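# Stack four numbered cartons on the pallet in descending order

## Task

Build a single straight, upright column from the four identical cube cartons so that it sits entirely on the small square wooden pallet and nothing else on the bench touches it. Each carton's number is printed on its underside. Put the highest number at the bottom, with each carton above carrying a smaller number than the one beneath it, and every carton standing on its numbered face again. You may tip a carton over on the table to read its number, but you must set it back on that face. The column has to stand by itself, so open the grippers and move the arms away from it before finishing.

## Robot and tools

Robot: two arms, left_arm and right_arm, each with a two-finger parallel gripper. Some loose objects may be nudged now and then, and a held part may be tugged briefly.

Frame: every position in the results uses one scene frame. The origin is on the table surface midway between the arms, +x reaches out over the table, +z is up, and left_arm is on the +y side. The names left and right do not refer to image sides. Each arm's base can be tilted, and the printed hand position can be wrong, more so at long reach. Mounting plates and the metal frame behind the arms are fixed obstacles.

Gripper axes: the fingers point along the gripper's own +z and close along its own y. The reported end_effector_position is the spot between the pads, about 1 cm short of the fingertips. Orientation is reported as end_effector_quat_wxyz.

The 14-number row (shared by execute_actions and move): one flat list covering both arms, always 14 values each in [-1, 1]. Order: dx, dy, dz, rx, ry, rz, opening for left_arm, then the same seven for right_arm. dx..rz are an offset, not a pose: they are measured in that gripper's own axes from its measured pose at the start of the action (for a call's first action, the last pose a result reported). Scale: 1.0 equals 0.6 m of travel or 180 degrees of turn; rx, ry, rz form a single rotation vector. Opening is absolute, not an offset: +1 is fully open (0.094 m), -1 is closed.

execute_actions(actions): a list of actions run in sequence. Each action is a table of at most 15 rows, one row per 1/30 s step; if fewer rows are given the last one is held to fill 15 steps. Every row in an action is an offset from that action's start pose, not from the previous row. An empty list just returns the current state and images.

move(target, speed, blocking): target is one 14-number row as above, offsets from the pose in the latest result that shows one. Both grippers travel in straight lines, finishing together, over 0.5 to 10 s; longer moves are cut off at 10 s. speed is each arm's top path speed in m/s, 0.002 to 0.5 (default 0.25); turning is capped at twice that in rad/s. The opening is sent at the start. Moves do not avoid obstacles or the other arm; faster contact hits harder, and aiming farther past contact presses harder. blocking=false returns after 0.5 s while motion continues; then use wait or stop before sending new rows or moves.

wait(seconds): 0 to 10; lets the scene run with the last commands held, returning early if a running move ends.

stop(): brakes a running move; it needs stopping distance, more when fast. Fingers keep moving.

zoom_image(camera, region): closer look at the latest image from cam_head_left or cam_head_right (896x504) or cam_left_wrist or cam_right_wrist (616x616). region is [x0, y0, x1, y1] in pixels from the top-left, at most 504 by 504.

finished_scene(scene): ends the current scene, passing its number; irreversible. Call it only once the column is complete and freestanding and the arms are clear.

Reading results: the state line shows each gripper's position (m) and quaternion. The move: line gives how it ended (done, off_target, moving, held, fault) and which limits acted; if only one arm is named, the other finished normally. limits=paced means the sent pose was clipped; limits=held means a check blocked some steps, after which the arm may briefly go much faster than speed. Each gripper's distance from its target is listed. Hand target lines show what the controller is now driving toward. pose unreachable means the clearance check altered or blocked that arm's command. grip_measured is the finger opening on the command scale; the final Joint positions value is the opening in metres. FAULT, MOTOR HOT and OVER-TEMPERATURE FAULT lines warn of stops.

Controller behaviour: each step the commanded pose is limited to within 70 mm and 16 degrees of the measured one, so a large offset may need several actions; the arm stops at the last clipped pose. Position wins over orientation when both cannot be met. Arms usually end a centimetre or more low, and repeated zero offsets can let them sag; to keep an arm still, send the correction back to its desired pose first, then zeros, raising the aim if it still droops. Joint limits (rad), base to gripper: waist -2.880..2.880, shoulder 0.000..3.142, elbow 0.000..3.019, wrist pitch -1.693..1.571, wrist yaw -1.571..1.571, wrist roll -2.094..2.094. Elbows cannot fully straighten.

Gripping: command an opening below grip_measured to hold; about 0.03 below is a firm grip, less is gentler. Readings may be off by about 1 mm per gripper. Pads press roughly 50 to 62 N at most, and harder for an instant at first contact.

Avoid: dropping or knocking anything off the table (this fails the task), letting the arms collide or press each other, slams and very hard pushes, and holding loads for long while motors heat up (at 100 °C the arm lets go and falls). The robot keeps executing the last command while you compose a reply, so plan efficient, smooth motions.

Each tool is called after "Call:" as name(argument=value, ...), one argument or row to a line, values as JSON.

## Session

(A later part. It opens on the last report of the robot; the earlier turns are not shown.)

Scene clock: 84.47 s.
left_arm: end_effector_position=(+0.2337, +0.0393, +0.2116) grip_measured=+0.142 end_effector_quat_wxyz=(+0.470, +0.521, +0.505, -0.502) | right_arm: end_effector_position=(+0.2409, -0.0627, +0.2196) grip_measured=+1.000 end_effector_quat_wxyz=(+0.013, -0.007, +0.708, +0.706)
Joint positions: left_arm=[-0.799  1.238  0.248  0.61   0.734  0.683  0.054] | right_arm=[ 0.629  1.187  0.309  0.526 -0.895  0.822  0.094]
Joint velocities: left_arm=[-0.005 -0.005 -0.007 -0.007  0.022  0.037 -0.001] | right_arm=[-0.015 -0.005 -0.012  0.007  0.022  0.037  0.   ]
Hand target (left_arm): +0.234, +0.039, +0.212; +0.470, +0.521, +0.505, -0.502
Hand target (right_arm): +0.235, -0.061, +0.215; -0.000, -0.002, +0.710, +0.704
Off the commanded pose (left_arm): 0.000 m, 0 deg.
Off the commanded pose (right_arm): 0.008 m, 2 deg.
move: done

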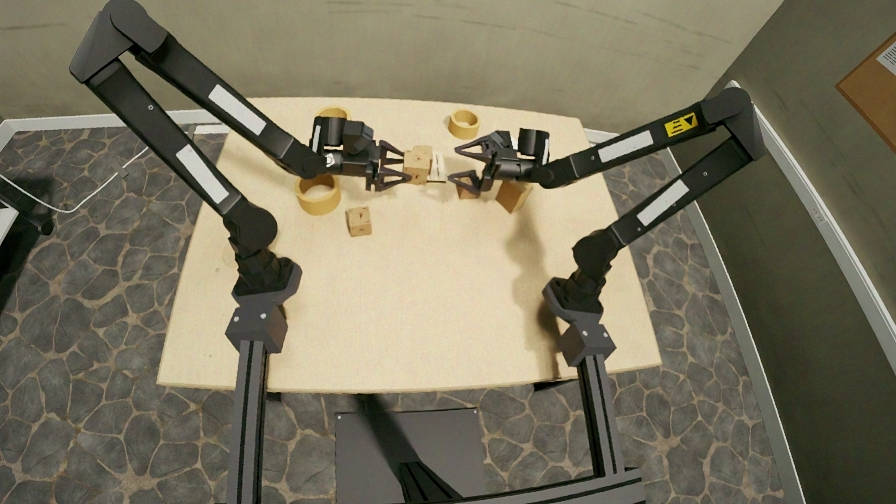

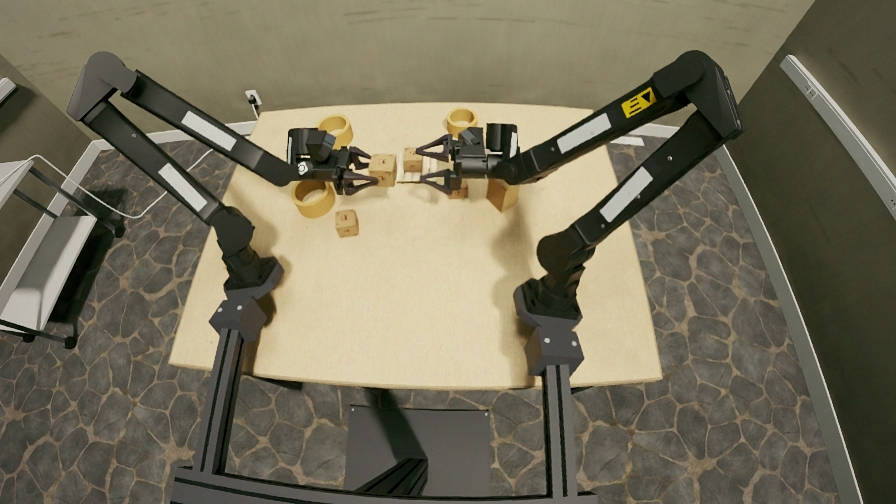

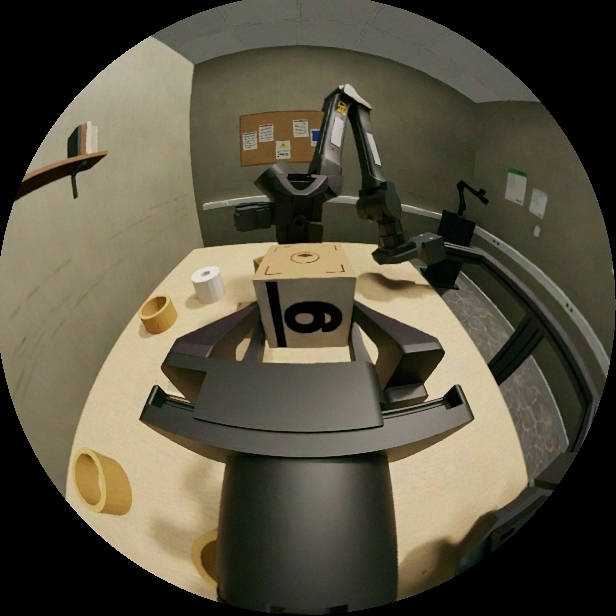

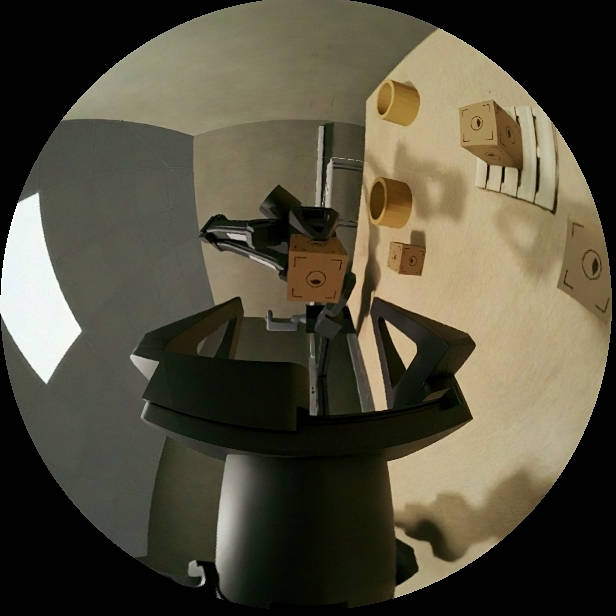

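Call:
move(
  target=[0,0,0,0,0,0,0.1,0.012,-0.012,0.118,0,0,0.015,1],
  speed=0.08,
)

Scene clock: 85.80 s.
left_arm: end_effector_position=(+0.2337, +0.0393, +0.2116) grip_measured=+0.142 end_effector_quat_wxyz=(+0.470, +0.521, +0.505, -0.502) | right_arm: end_effector_position=(+0.2280, -0.0019, +0.2054) grip_measured=+1.000 end_effector_quat_wxyz=(-0.006, +0.008, +0.716, +0.698)
Joint positions: left_arm=[-0.799  1.238  0.248  0.61   0.734  0.683  0.054] | right_arm=[ 0.799  1.411  0.36   0.728 -0.725  0.93   0.094]
Joint velocities: left_arm=[-0.015  0.005  0.002  0.002 -0.037 -0.066  0.   ] | right_arm=[ 0.005  0.005 -0.002  0.017 -0.037  0.007  0.   ]
Hand target (left_arm): +0.234, +0.039, +0.212; +0.470, +0.521, +0.505, -0.502
Hand target (right_arm): +0.236, +0.007, +0.211; -0.004, +0.008, +0.710, +0.704
Off the commanded pose (left_arm): 0.000 m, 0 deg.
Off the commanded pose (right_arm): 0.014 m, 1 deg.
move: off_target (right_arm)

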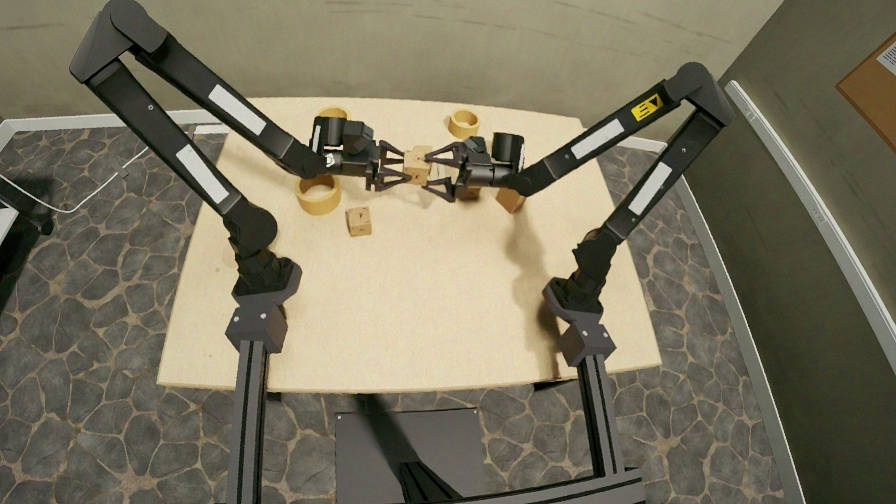

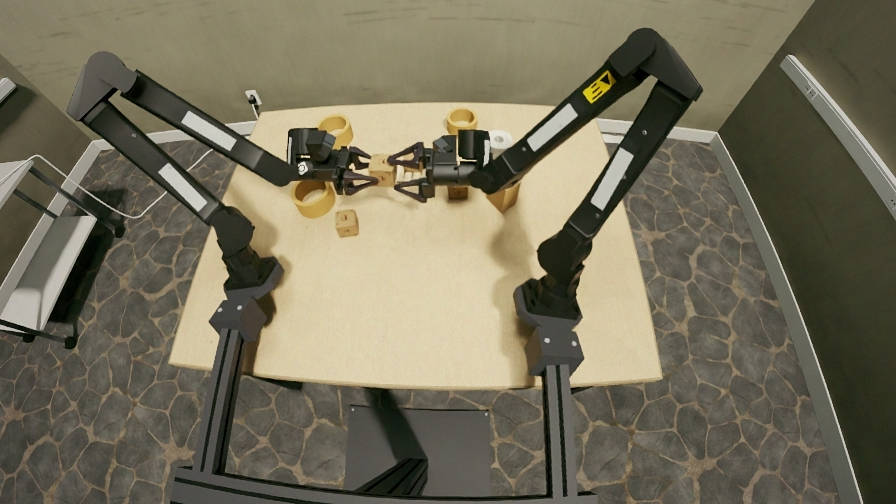

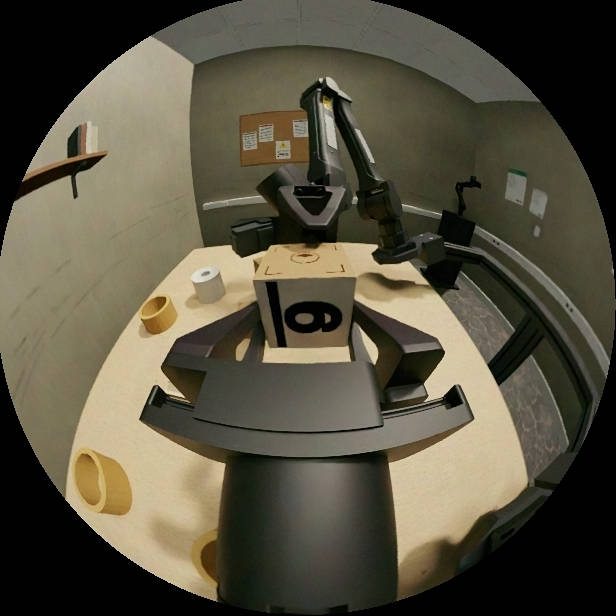

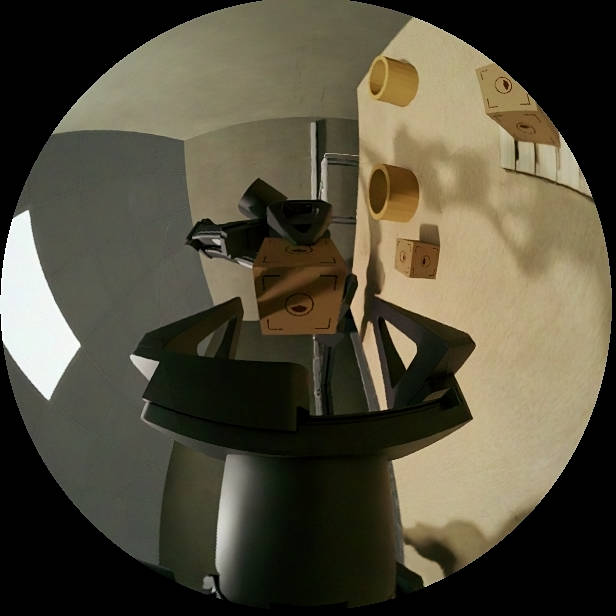

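Call:
move(
  target=[0,0,0,0,0,0,0.1,-0.022,0.022,0.04,0,0,0,1],
  speed=0.04,
)

Scene clock: 87.03 s.
left_arm: end_effector_position=(+0.2337, +0.0393, +0.2116) grip_measured=+0.142 end_effector_quat_wxyz=(+0.470, +0.521, +0.505, -0.502) | right_arm: end_effector_position=(+0.2371, +0.0119, +0.2135) grip_measured=+1.000 end_effector_quat_wxyz=(-0.001, +0.007, +0.719, +0.695)
Joint positions: left_arm=[-0.799  1.238  0.248  0.61   0.734  0.683  0.054] | right_arm=[ 0.828  1.411  0.403  0.691 -0.687  0.932  0.094]
Joint velocities: left_arm=[ 0.005 -0.015 -0.002  0.007 -0.051 -0.081 -0.001] | right_arm=[-0.005  0.005 -0.007  0.007 -0.139  0.051  0.   ]
Hand target (left_arm): +0.234, +0.039, +0.212; +0.470, +0.521, +0.505, -0.502
Hand target (right_arm): +0.242, +0.022, +0.217; -0.006, +0.008, +0.716, +0.698
Off the commanded pose (left_arm): 0.000 m, 0 deg.
Off the commanded pose (right_arm): 0.012 m, 1 deg.
move: off_target (right_arm)

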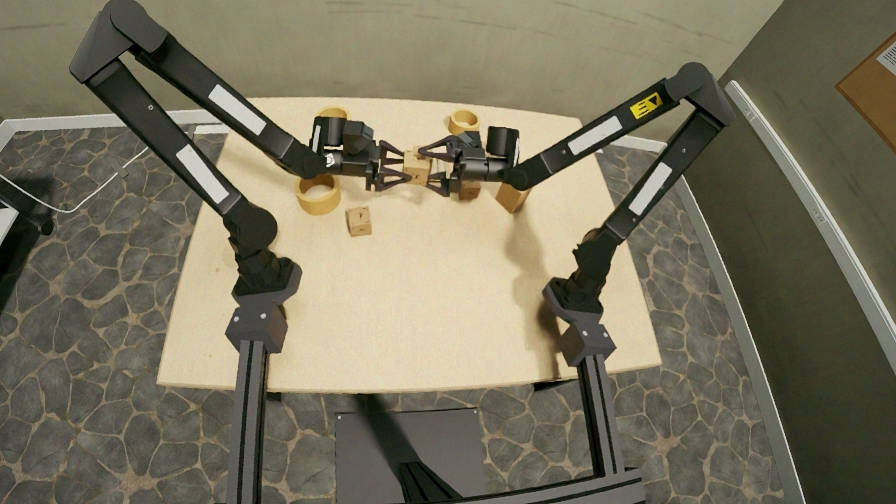

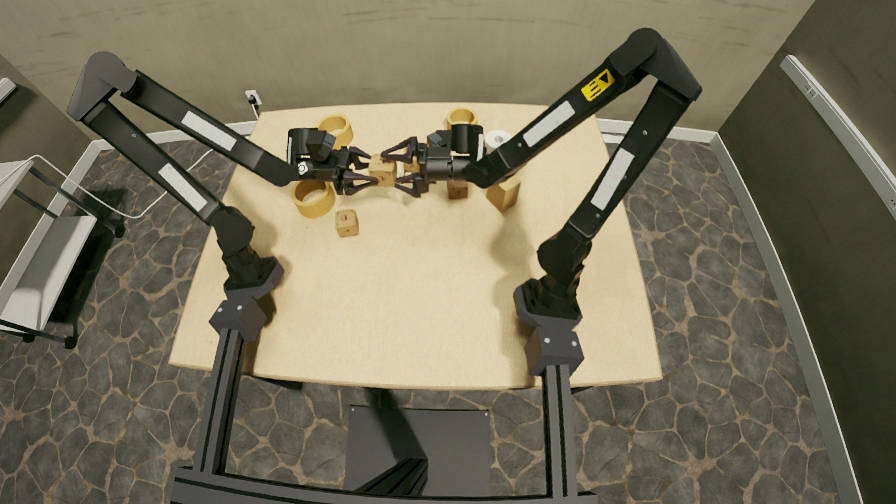

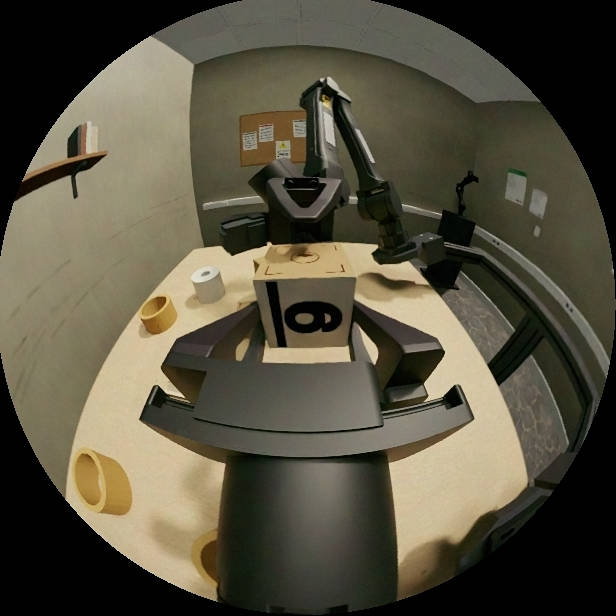

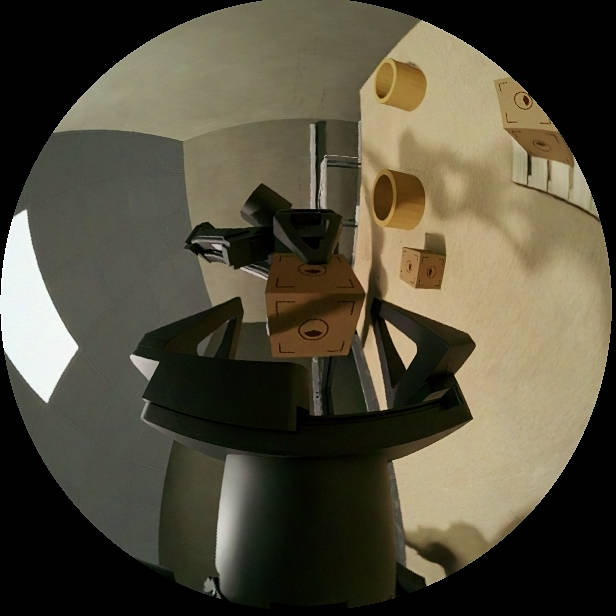

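Call:
execute_actions(
  actions=[
    [[0,0,0,0,0,0,0.1,0,-0.006,0,0,0,0,0.4]],
    [[0,0,0,0,0,0,0.1,0,0,0,0,0,0,0.09]],
    [[0,0,0,0,0,0,0.1,0,0,0,0,0,0,0.09]],
  ],
)

Call:
execute_actions(
  actions=[
    [[0,0,0,0,0,0,1,0,0,0,0,0,0,0.09]],
    [[0,0,-0.1,0,0,0,1,0,0,0,0,0,0,0.09]],
  ],
)

Call:
move(
  target=[0,0,-0.12,0,0.5,0,1,-0.1,0,-0.15,0.5,0,0,0.09],
  speed=0.35,
)

Scene clock: 88.83 s.
left_arm: end_effector_position=(+0.2333, +0.0393, +0.2126) grip_measured=+0.142 end_effector_quat_wxyz=(+0.471, +0.521, +0.503, -0.504) | right_arm: end_effector_position=(+0.2365, +0.0116, +0.2125) grip_measured=+0.134 end_effector_quat_wxyz=(-0.003, +0.008, +0.720, +0.694)
Joint positions: left_arm=[-0.799  1.237  0.248  0.612  0.738  0.684  0.054] | right_arm=[ 0.828  1.411  0.402  0.688 -0.686  0.933  0.053]
Joint velocities: left_arm=[-0.015 -0.015  0.017  0.022 -0.007 -0.022 -0.001] | right_arm=[-0.005 -0.005 -0.002 -0.012  0.037  0.007 -0.001]
Hand target (left_arm): +0.233, +0.039, +0.213; +0.471, +0.521, +0.503, -0.503
Hand target (right_arm): +0.236, +0.012, +0.212; -0.003, +0.008, +0.720, +0.694
Off the commanded pose (left_arm): 0.000 m, 0 deg.
Off the commanded pose (right_arm): 0.000 m, 0 deg.

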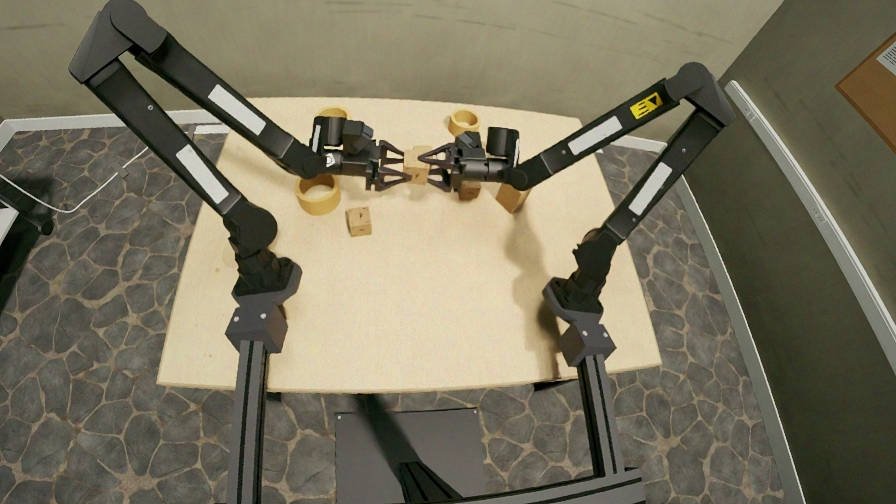

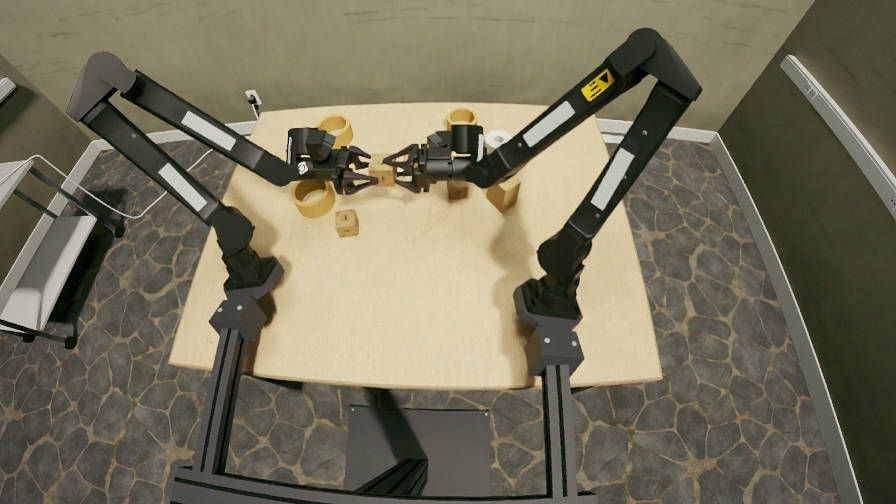

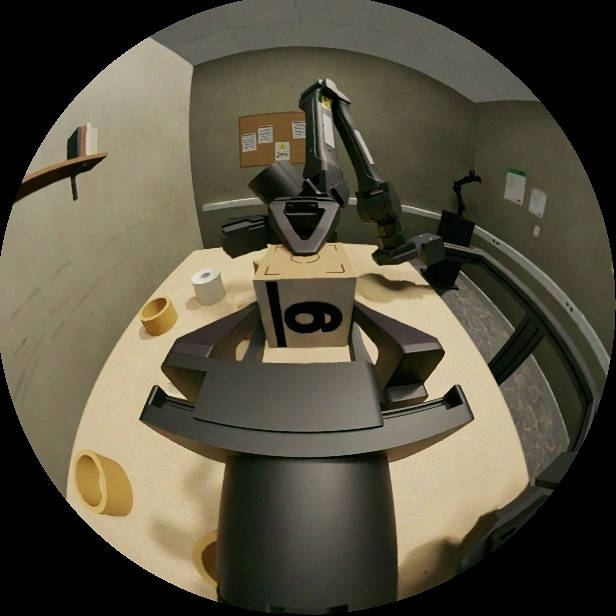

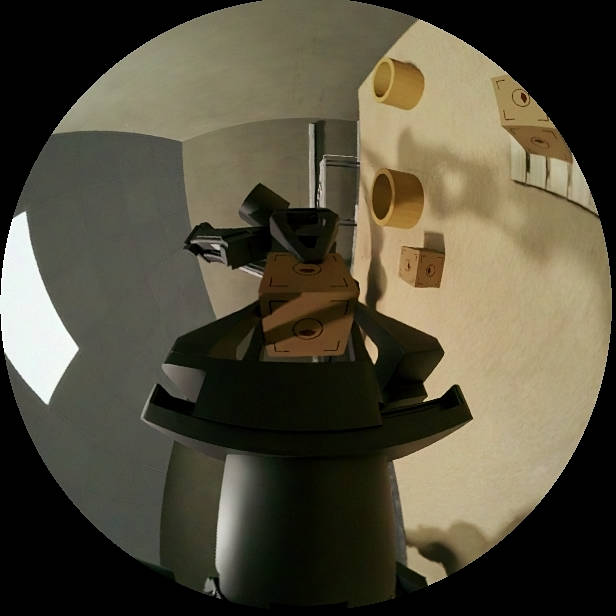

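Scene clock: 89.83 s.
left_arm: end_effector_position=(+0.2285, +0.1014, +0.2111) grip_measured=+1.000 end_effector_quat_wxyz=(+0.463, +0.515, +0.511, -0.510) | right_arm: end_effector_position=(+0.2365, +0.0116, +0.2125) grip_measured=+0.134 end_effector_quat_wxyz=(-0.003, +0.008, +0.720, +0.694)
Joint positions: left_arm=[-0.6    0.973  0.174  0.326  0.919  0.78   0.094] | right_arm=[ 0.828  1.411  0.402  0.688 -0.686  0.933  0.053]
Joint velocities: left_arm=[-0.005 -0.005 -0.017 -0.032 -0.037  0.081  0.   ] | right_arm=[-0.005 -0.005  0.002 -0.032 -0.007  0.022 -0.001]
Hand target (left_arm): +0.236, +0.099, +0.216; +0.472, +0.520, +0.503, -0.504
Hand target (right_arm): +0.236, +0.012, +0.212; -0.003, +0.008, +0.720, +0.694
Off the commanded pose (left_arm): 0.009 m, 2 deg.
Off the commanded pose (right_arm): 0.000 m, 0 deg.

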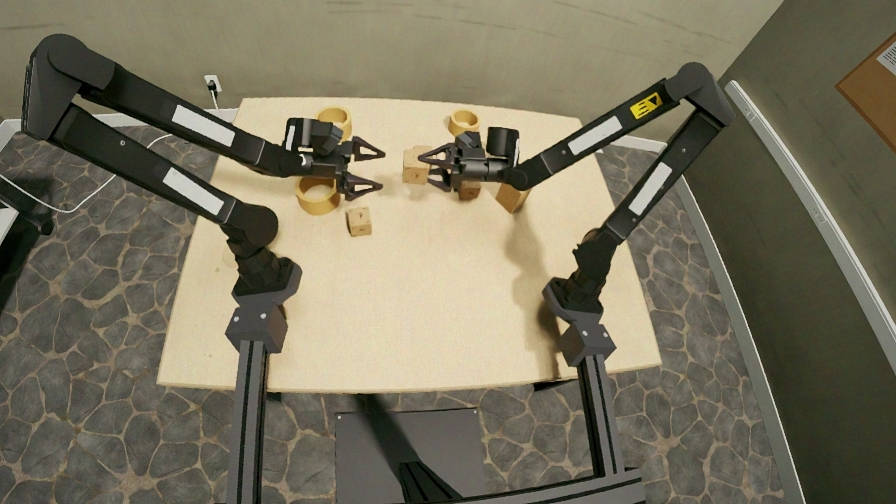

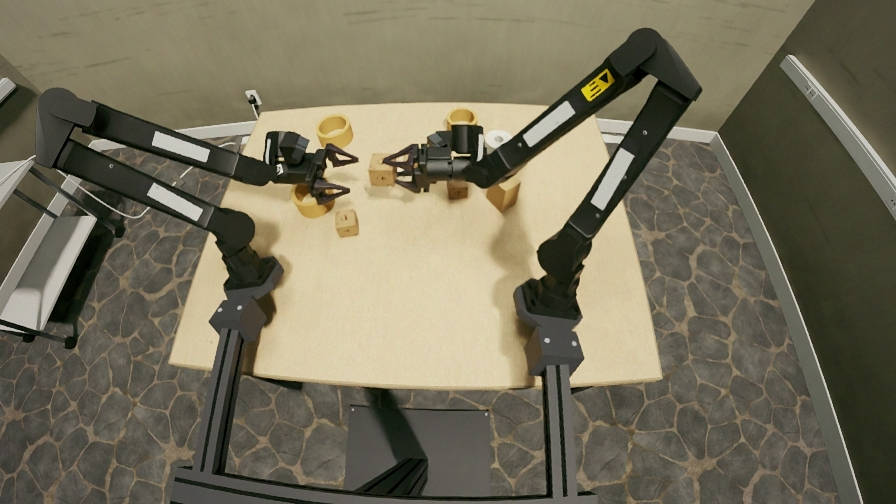

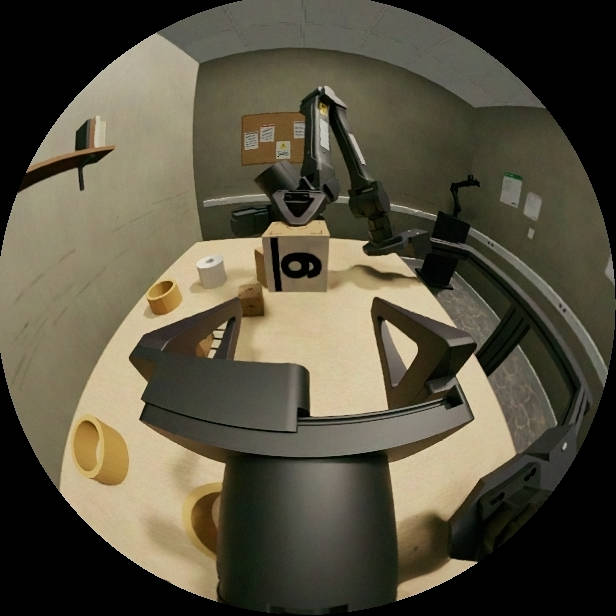

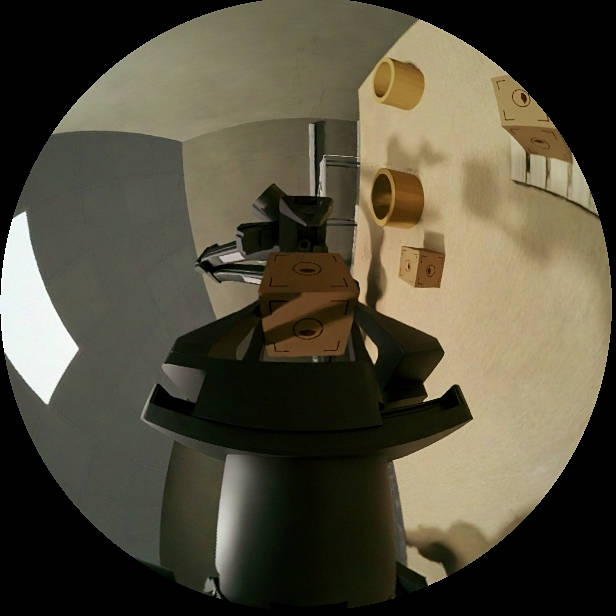

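Scene clock: 92.67 s.
left_arm: end_effector_position=(+0.2236, +0.1846, +0.2035) grip_measured=+1.000 end_effector_quat_wxyz=(-0.045, +0.731, +0.681, +0.010) | right_arm: end_effector_position=(+0.2846, -0.0948, +0.2013) grip_measured=+0.136 end_effector_quat_wxyz=(-0.025, +0.001, +0.999, -0.032)
Joint positions: left_arm=[-1.199  1.109  0.735 -1.334 -0.472  0.41   0.094] | right_arm=[ 1.047  1.41   1.064 -1.271  0.477  1.039  0.053]
Joint velocities: left_arm=[-0.015  0.005 -0.017  0.002  0.022 -0.037  0.   ] | right_arm=[-0.005 -0.015  0.007 -0.002 -0.022 -0.037 -0.   ]
Hand target (left_arm): +0.232, +0.175, +0.215; -0.032, +0.725, +0.688, +0.008
Hand target (right_arm): +0.295, -0.080, +0.214; -0.016, +0.009, +1.000, -0.020
Off the commanded pose (left_arm): 0.018 m, 2 deg.
Off the commanded pose (right_arm): 0.024 m, 3 deg.
move: off_target (left_arm, right_arm)

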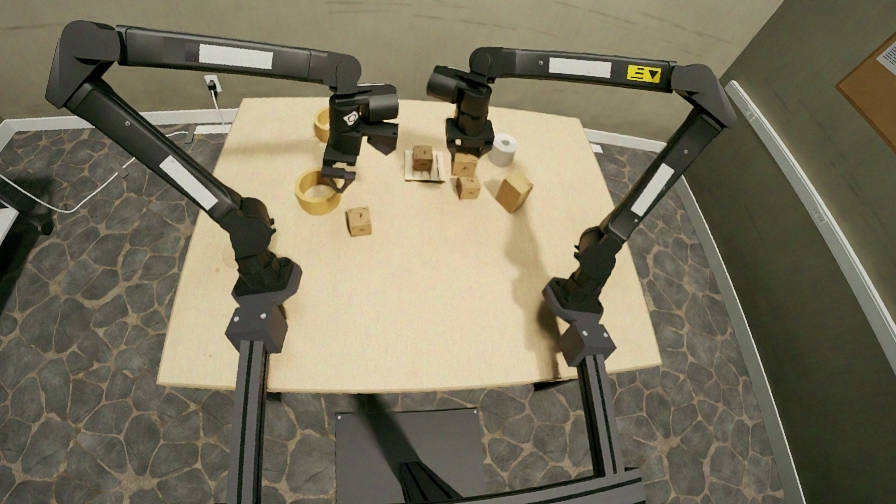

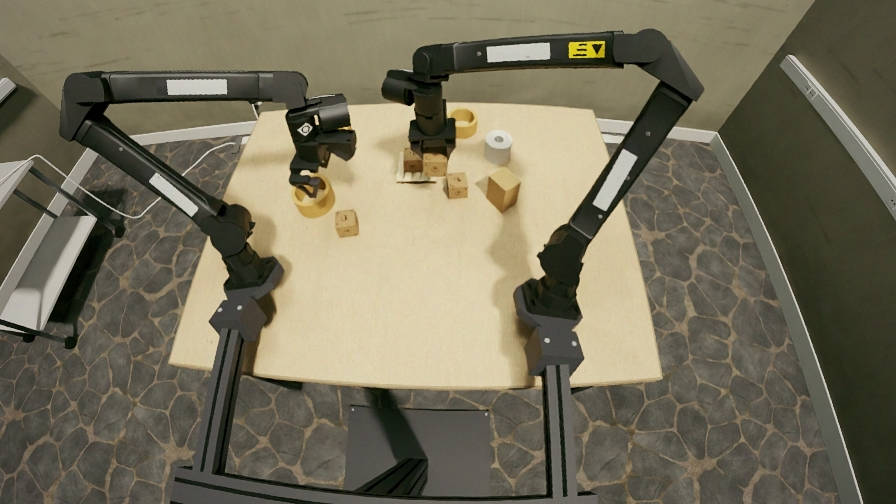

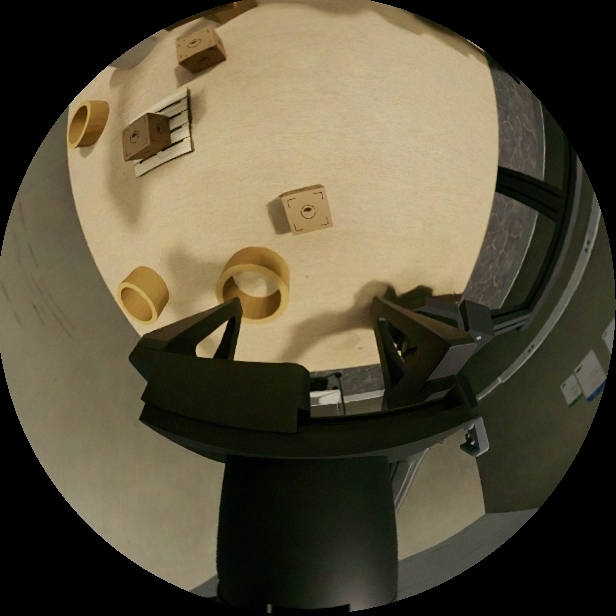

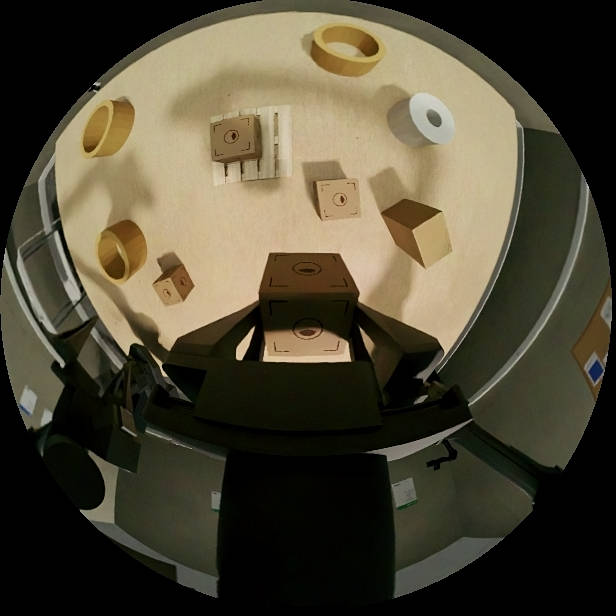

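Call:
move(
  target=[-0.06,-0.01,0.15,-0.02,-0.03,-0.06,1,-0.265,0.16,0.105,-0.022,-0.02,0,0.09],
  speed=0.2,
)

Scene clock: 94.30 s.
left_arm: end_effector_position=(+0.2077, +0.1575, +0.1136) grip_measured=+1.000 end_effector_quat_wxyz=(+0.010, +0.672, +0.740, -0.000) | right_arm: end_effector_position=(+0.4241, -0.0109, +0.1252) grip_measured=+0.136 end_effector_quat_wxyz=(-0.001, -0.003, +1.000, -0.003)
Joint positions: left_arm=[-1.135  1.229  0.546 -0.866 -0.494  0.374  0.094] | right_arm=[ 0.862  1.761  1.407 -1.083  0.472  0.784  0.053]
Joint velocities: left_arm=[-0.005 -0.015  0.012 -0.017 -0.007 -0.037  0.   ] | right_arm=[ 0.005 -0.005 -0.002 -0.002  0.037 -0.081 -0.001]
Hand target (left_arm): +0.211, +0.156, +0.112; +0.011, +0.664, +0.748, +0.001
Hand target (right_arm): +0.442, -0.004, +0.128; +0.007, +0.000, +1.000, +0.005
Off the commanded pose (left_arm): 0.004 m, 1 deg.
Off the commanded pose (right_arm): 0.018 m, 1 deg.
move: off_target (right_arm)

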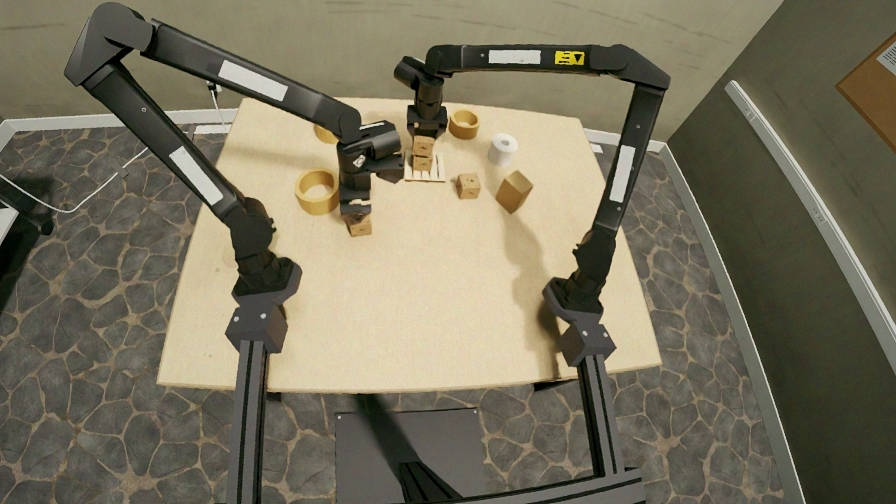

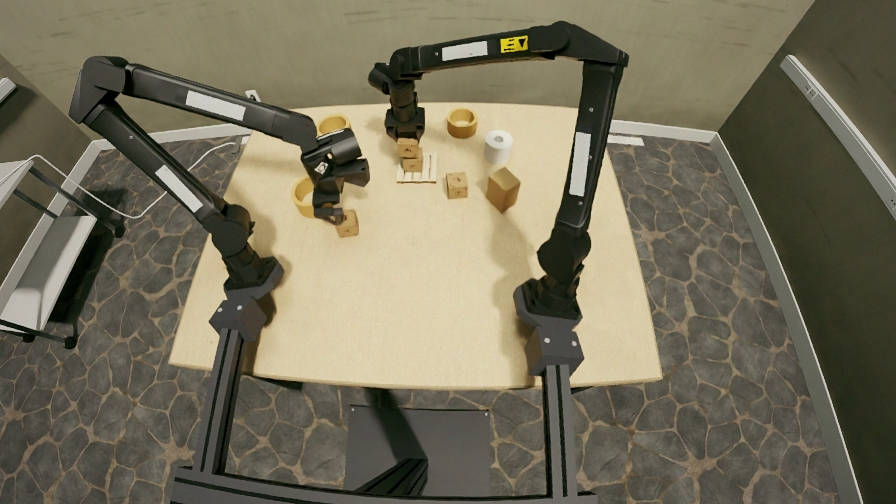

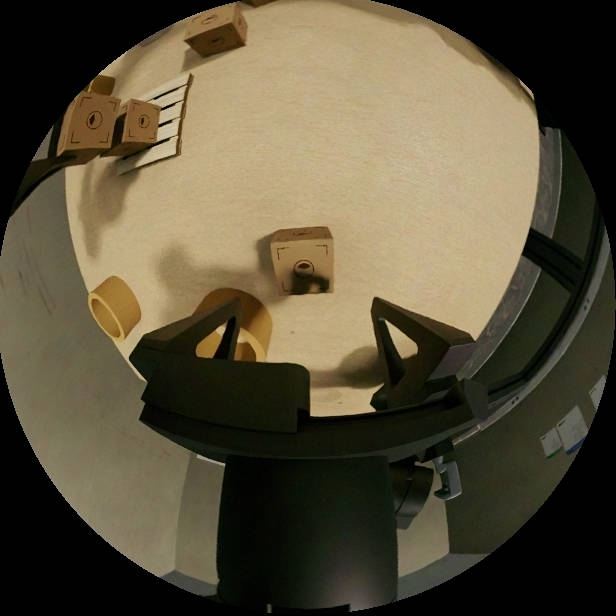

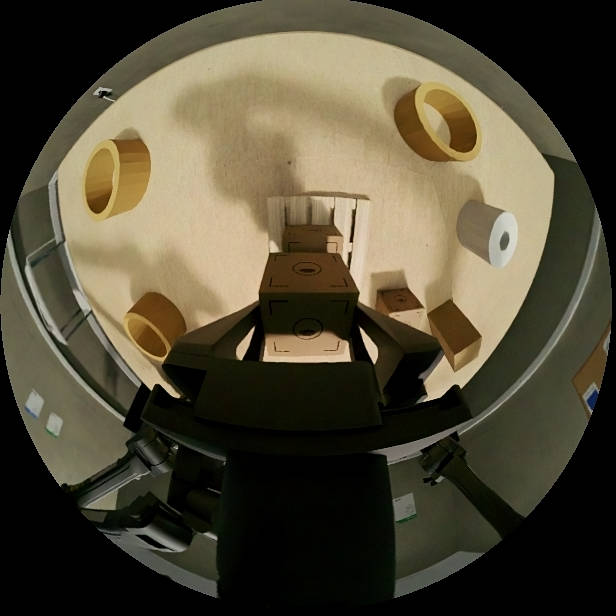

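Call:
move(
  target=[0,0.006,0.125,0,0,-0.015,1,-0.035,-0.003,0.024,0,0,0,0.09],
  speed=0.08,
)

Call:
zoom_image(
  camera="cam_head_left",
  region=[380,110,480,200],
)

Call:
zoom_image(
  camera="cam_left_wrist",
  region=[20,30,220,230],
)

Scene clock: 95.83 s.
left_arm: end_effector_position=(+0.2117, +0.1568, +0.0416) grip_measured=+1.000 end_effector_quat_wxyz=(+0.011, +0.652, +0.758, -0.000) | right_arm: end_effector_position=(+0.4300, -0.0179, +0.1158) grip_measured=+0.136 end_effector_quat_wxyz=(-0.005, -0.007, +1.000, -0.007)
Joint positions: left_arm=[-0.995  1.413  0.471 -0.532 -0.488  0.478  0.094] | right_arm=[ 0.838  1.769  1.407 -1.075  0.468  0.755  0.053]
Joint velocities: left_arm=[-0.005 -0.005  0.002 -0.007 -0.007  0.007  0.   ] | right_arm=[ 0.005 -0.005  0.002 -0.007  0.066 -0.037  0.   ]
Hand target (left_arm): +0.212, +0.156, +0.039; +0.010, +0.655, +0.756, -0.001
Hand target (right_arm): +0.445, -0.013, +0.111; -0.001, -0.003, +1.000, -0.003
Off the commanded pose (left_arm): 0.003 m, 0 deg.
Off the commanded pose (right_arm): 0.017 m, 1 deg.
move: off_target (right_arm)

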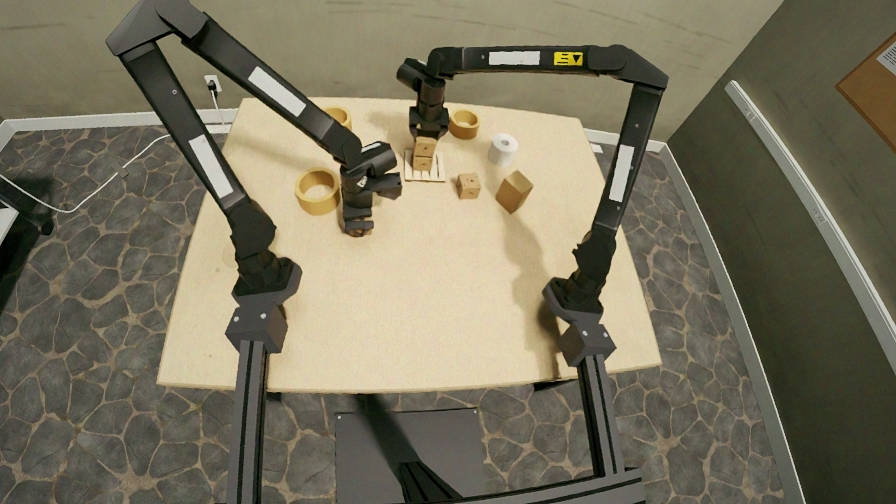

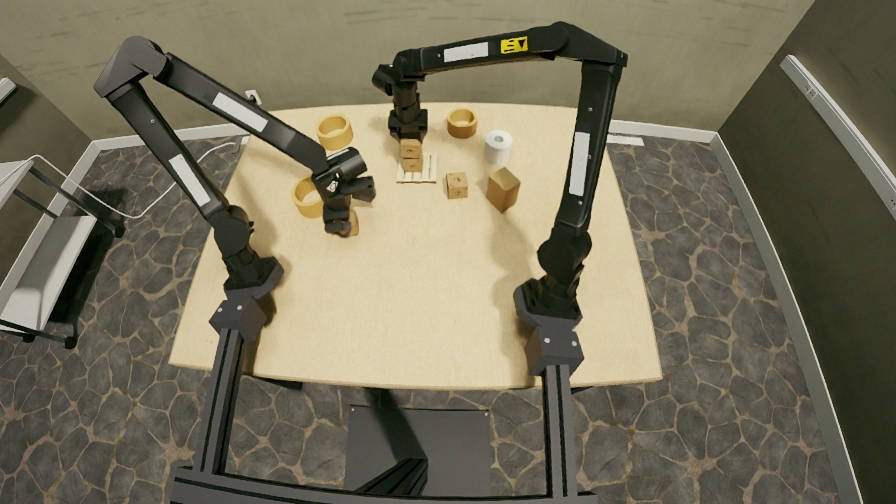

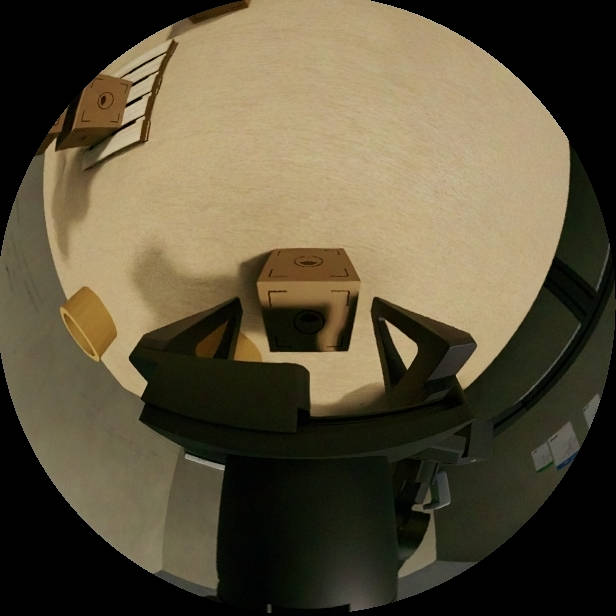

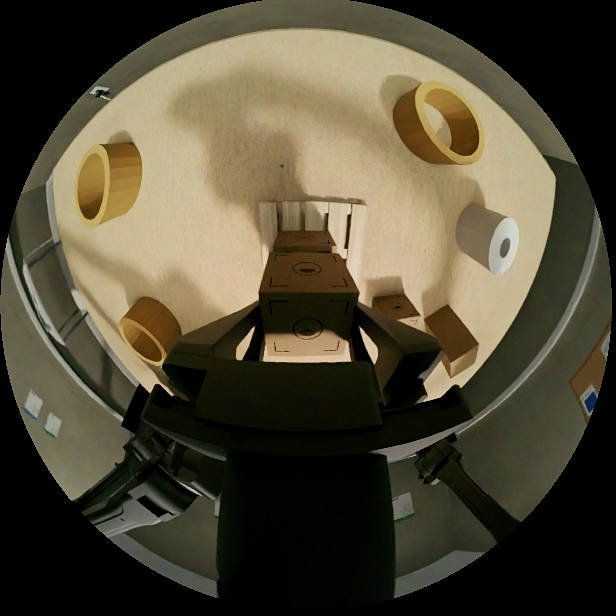

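Region (380, 110, 480, 200) of cam_head_left's 896x504 image, scaled by 5.040, with more detail than that image has; it fills the top 454 rows of this view, and the rest is white.

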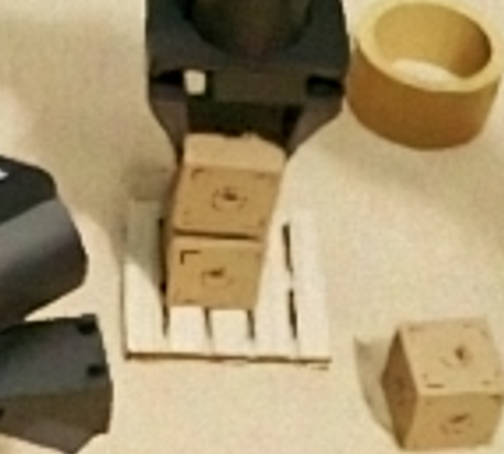

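Region (20, 30, 220, 230) of cam_left_wrist's 616x616 image, scaled by 2.520, with more detail than that image has.

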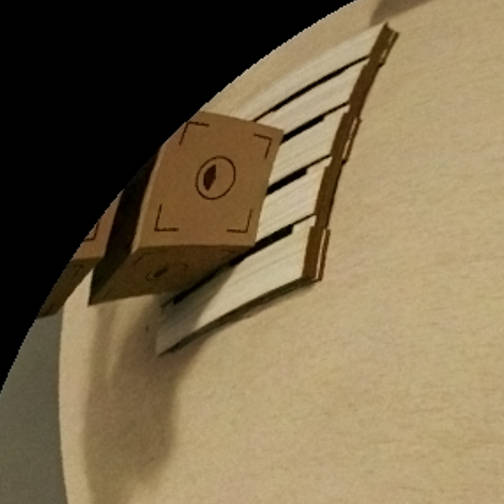

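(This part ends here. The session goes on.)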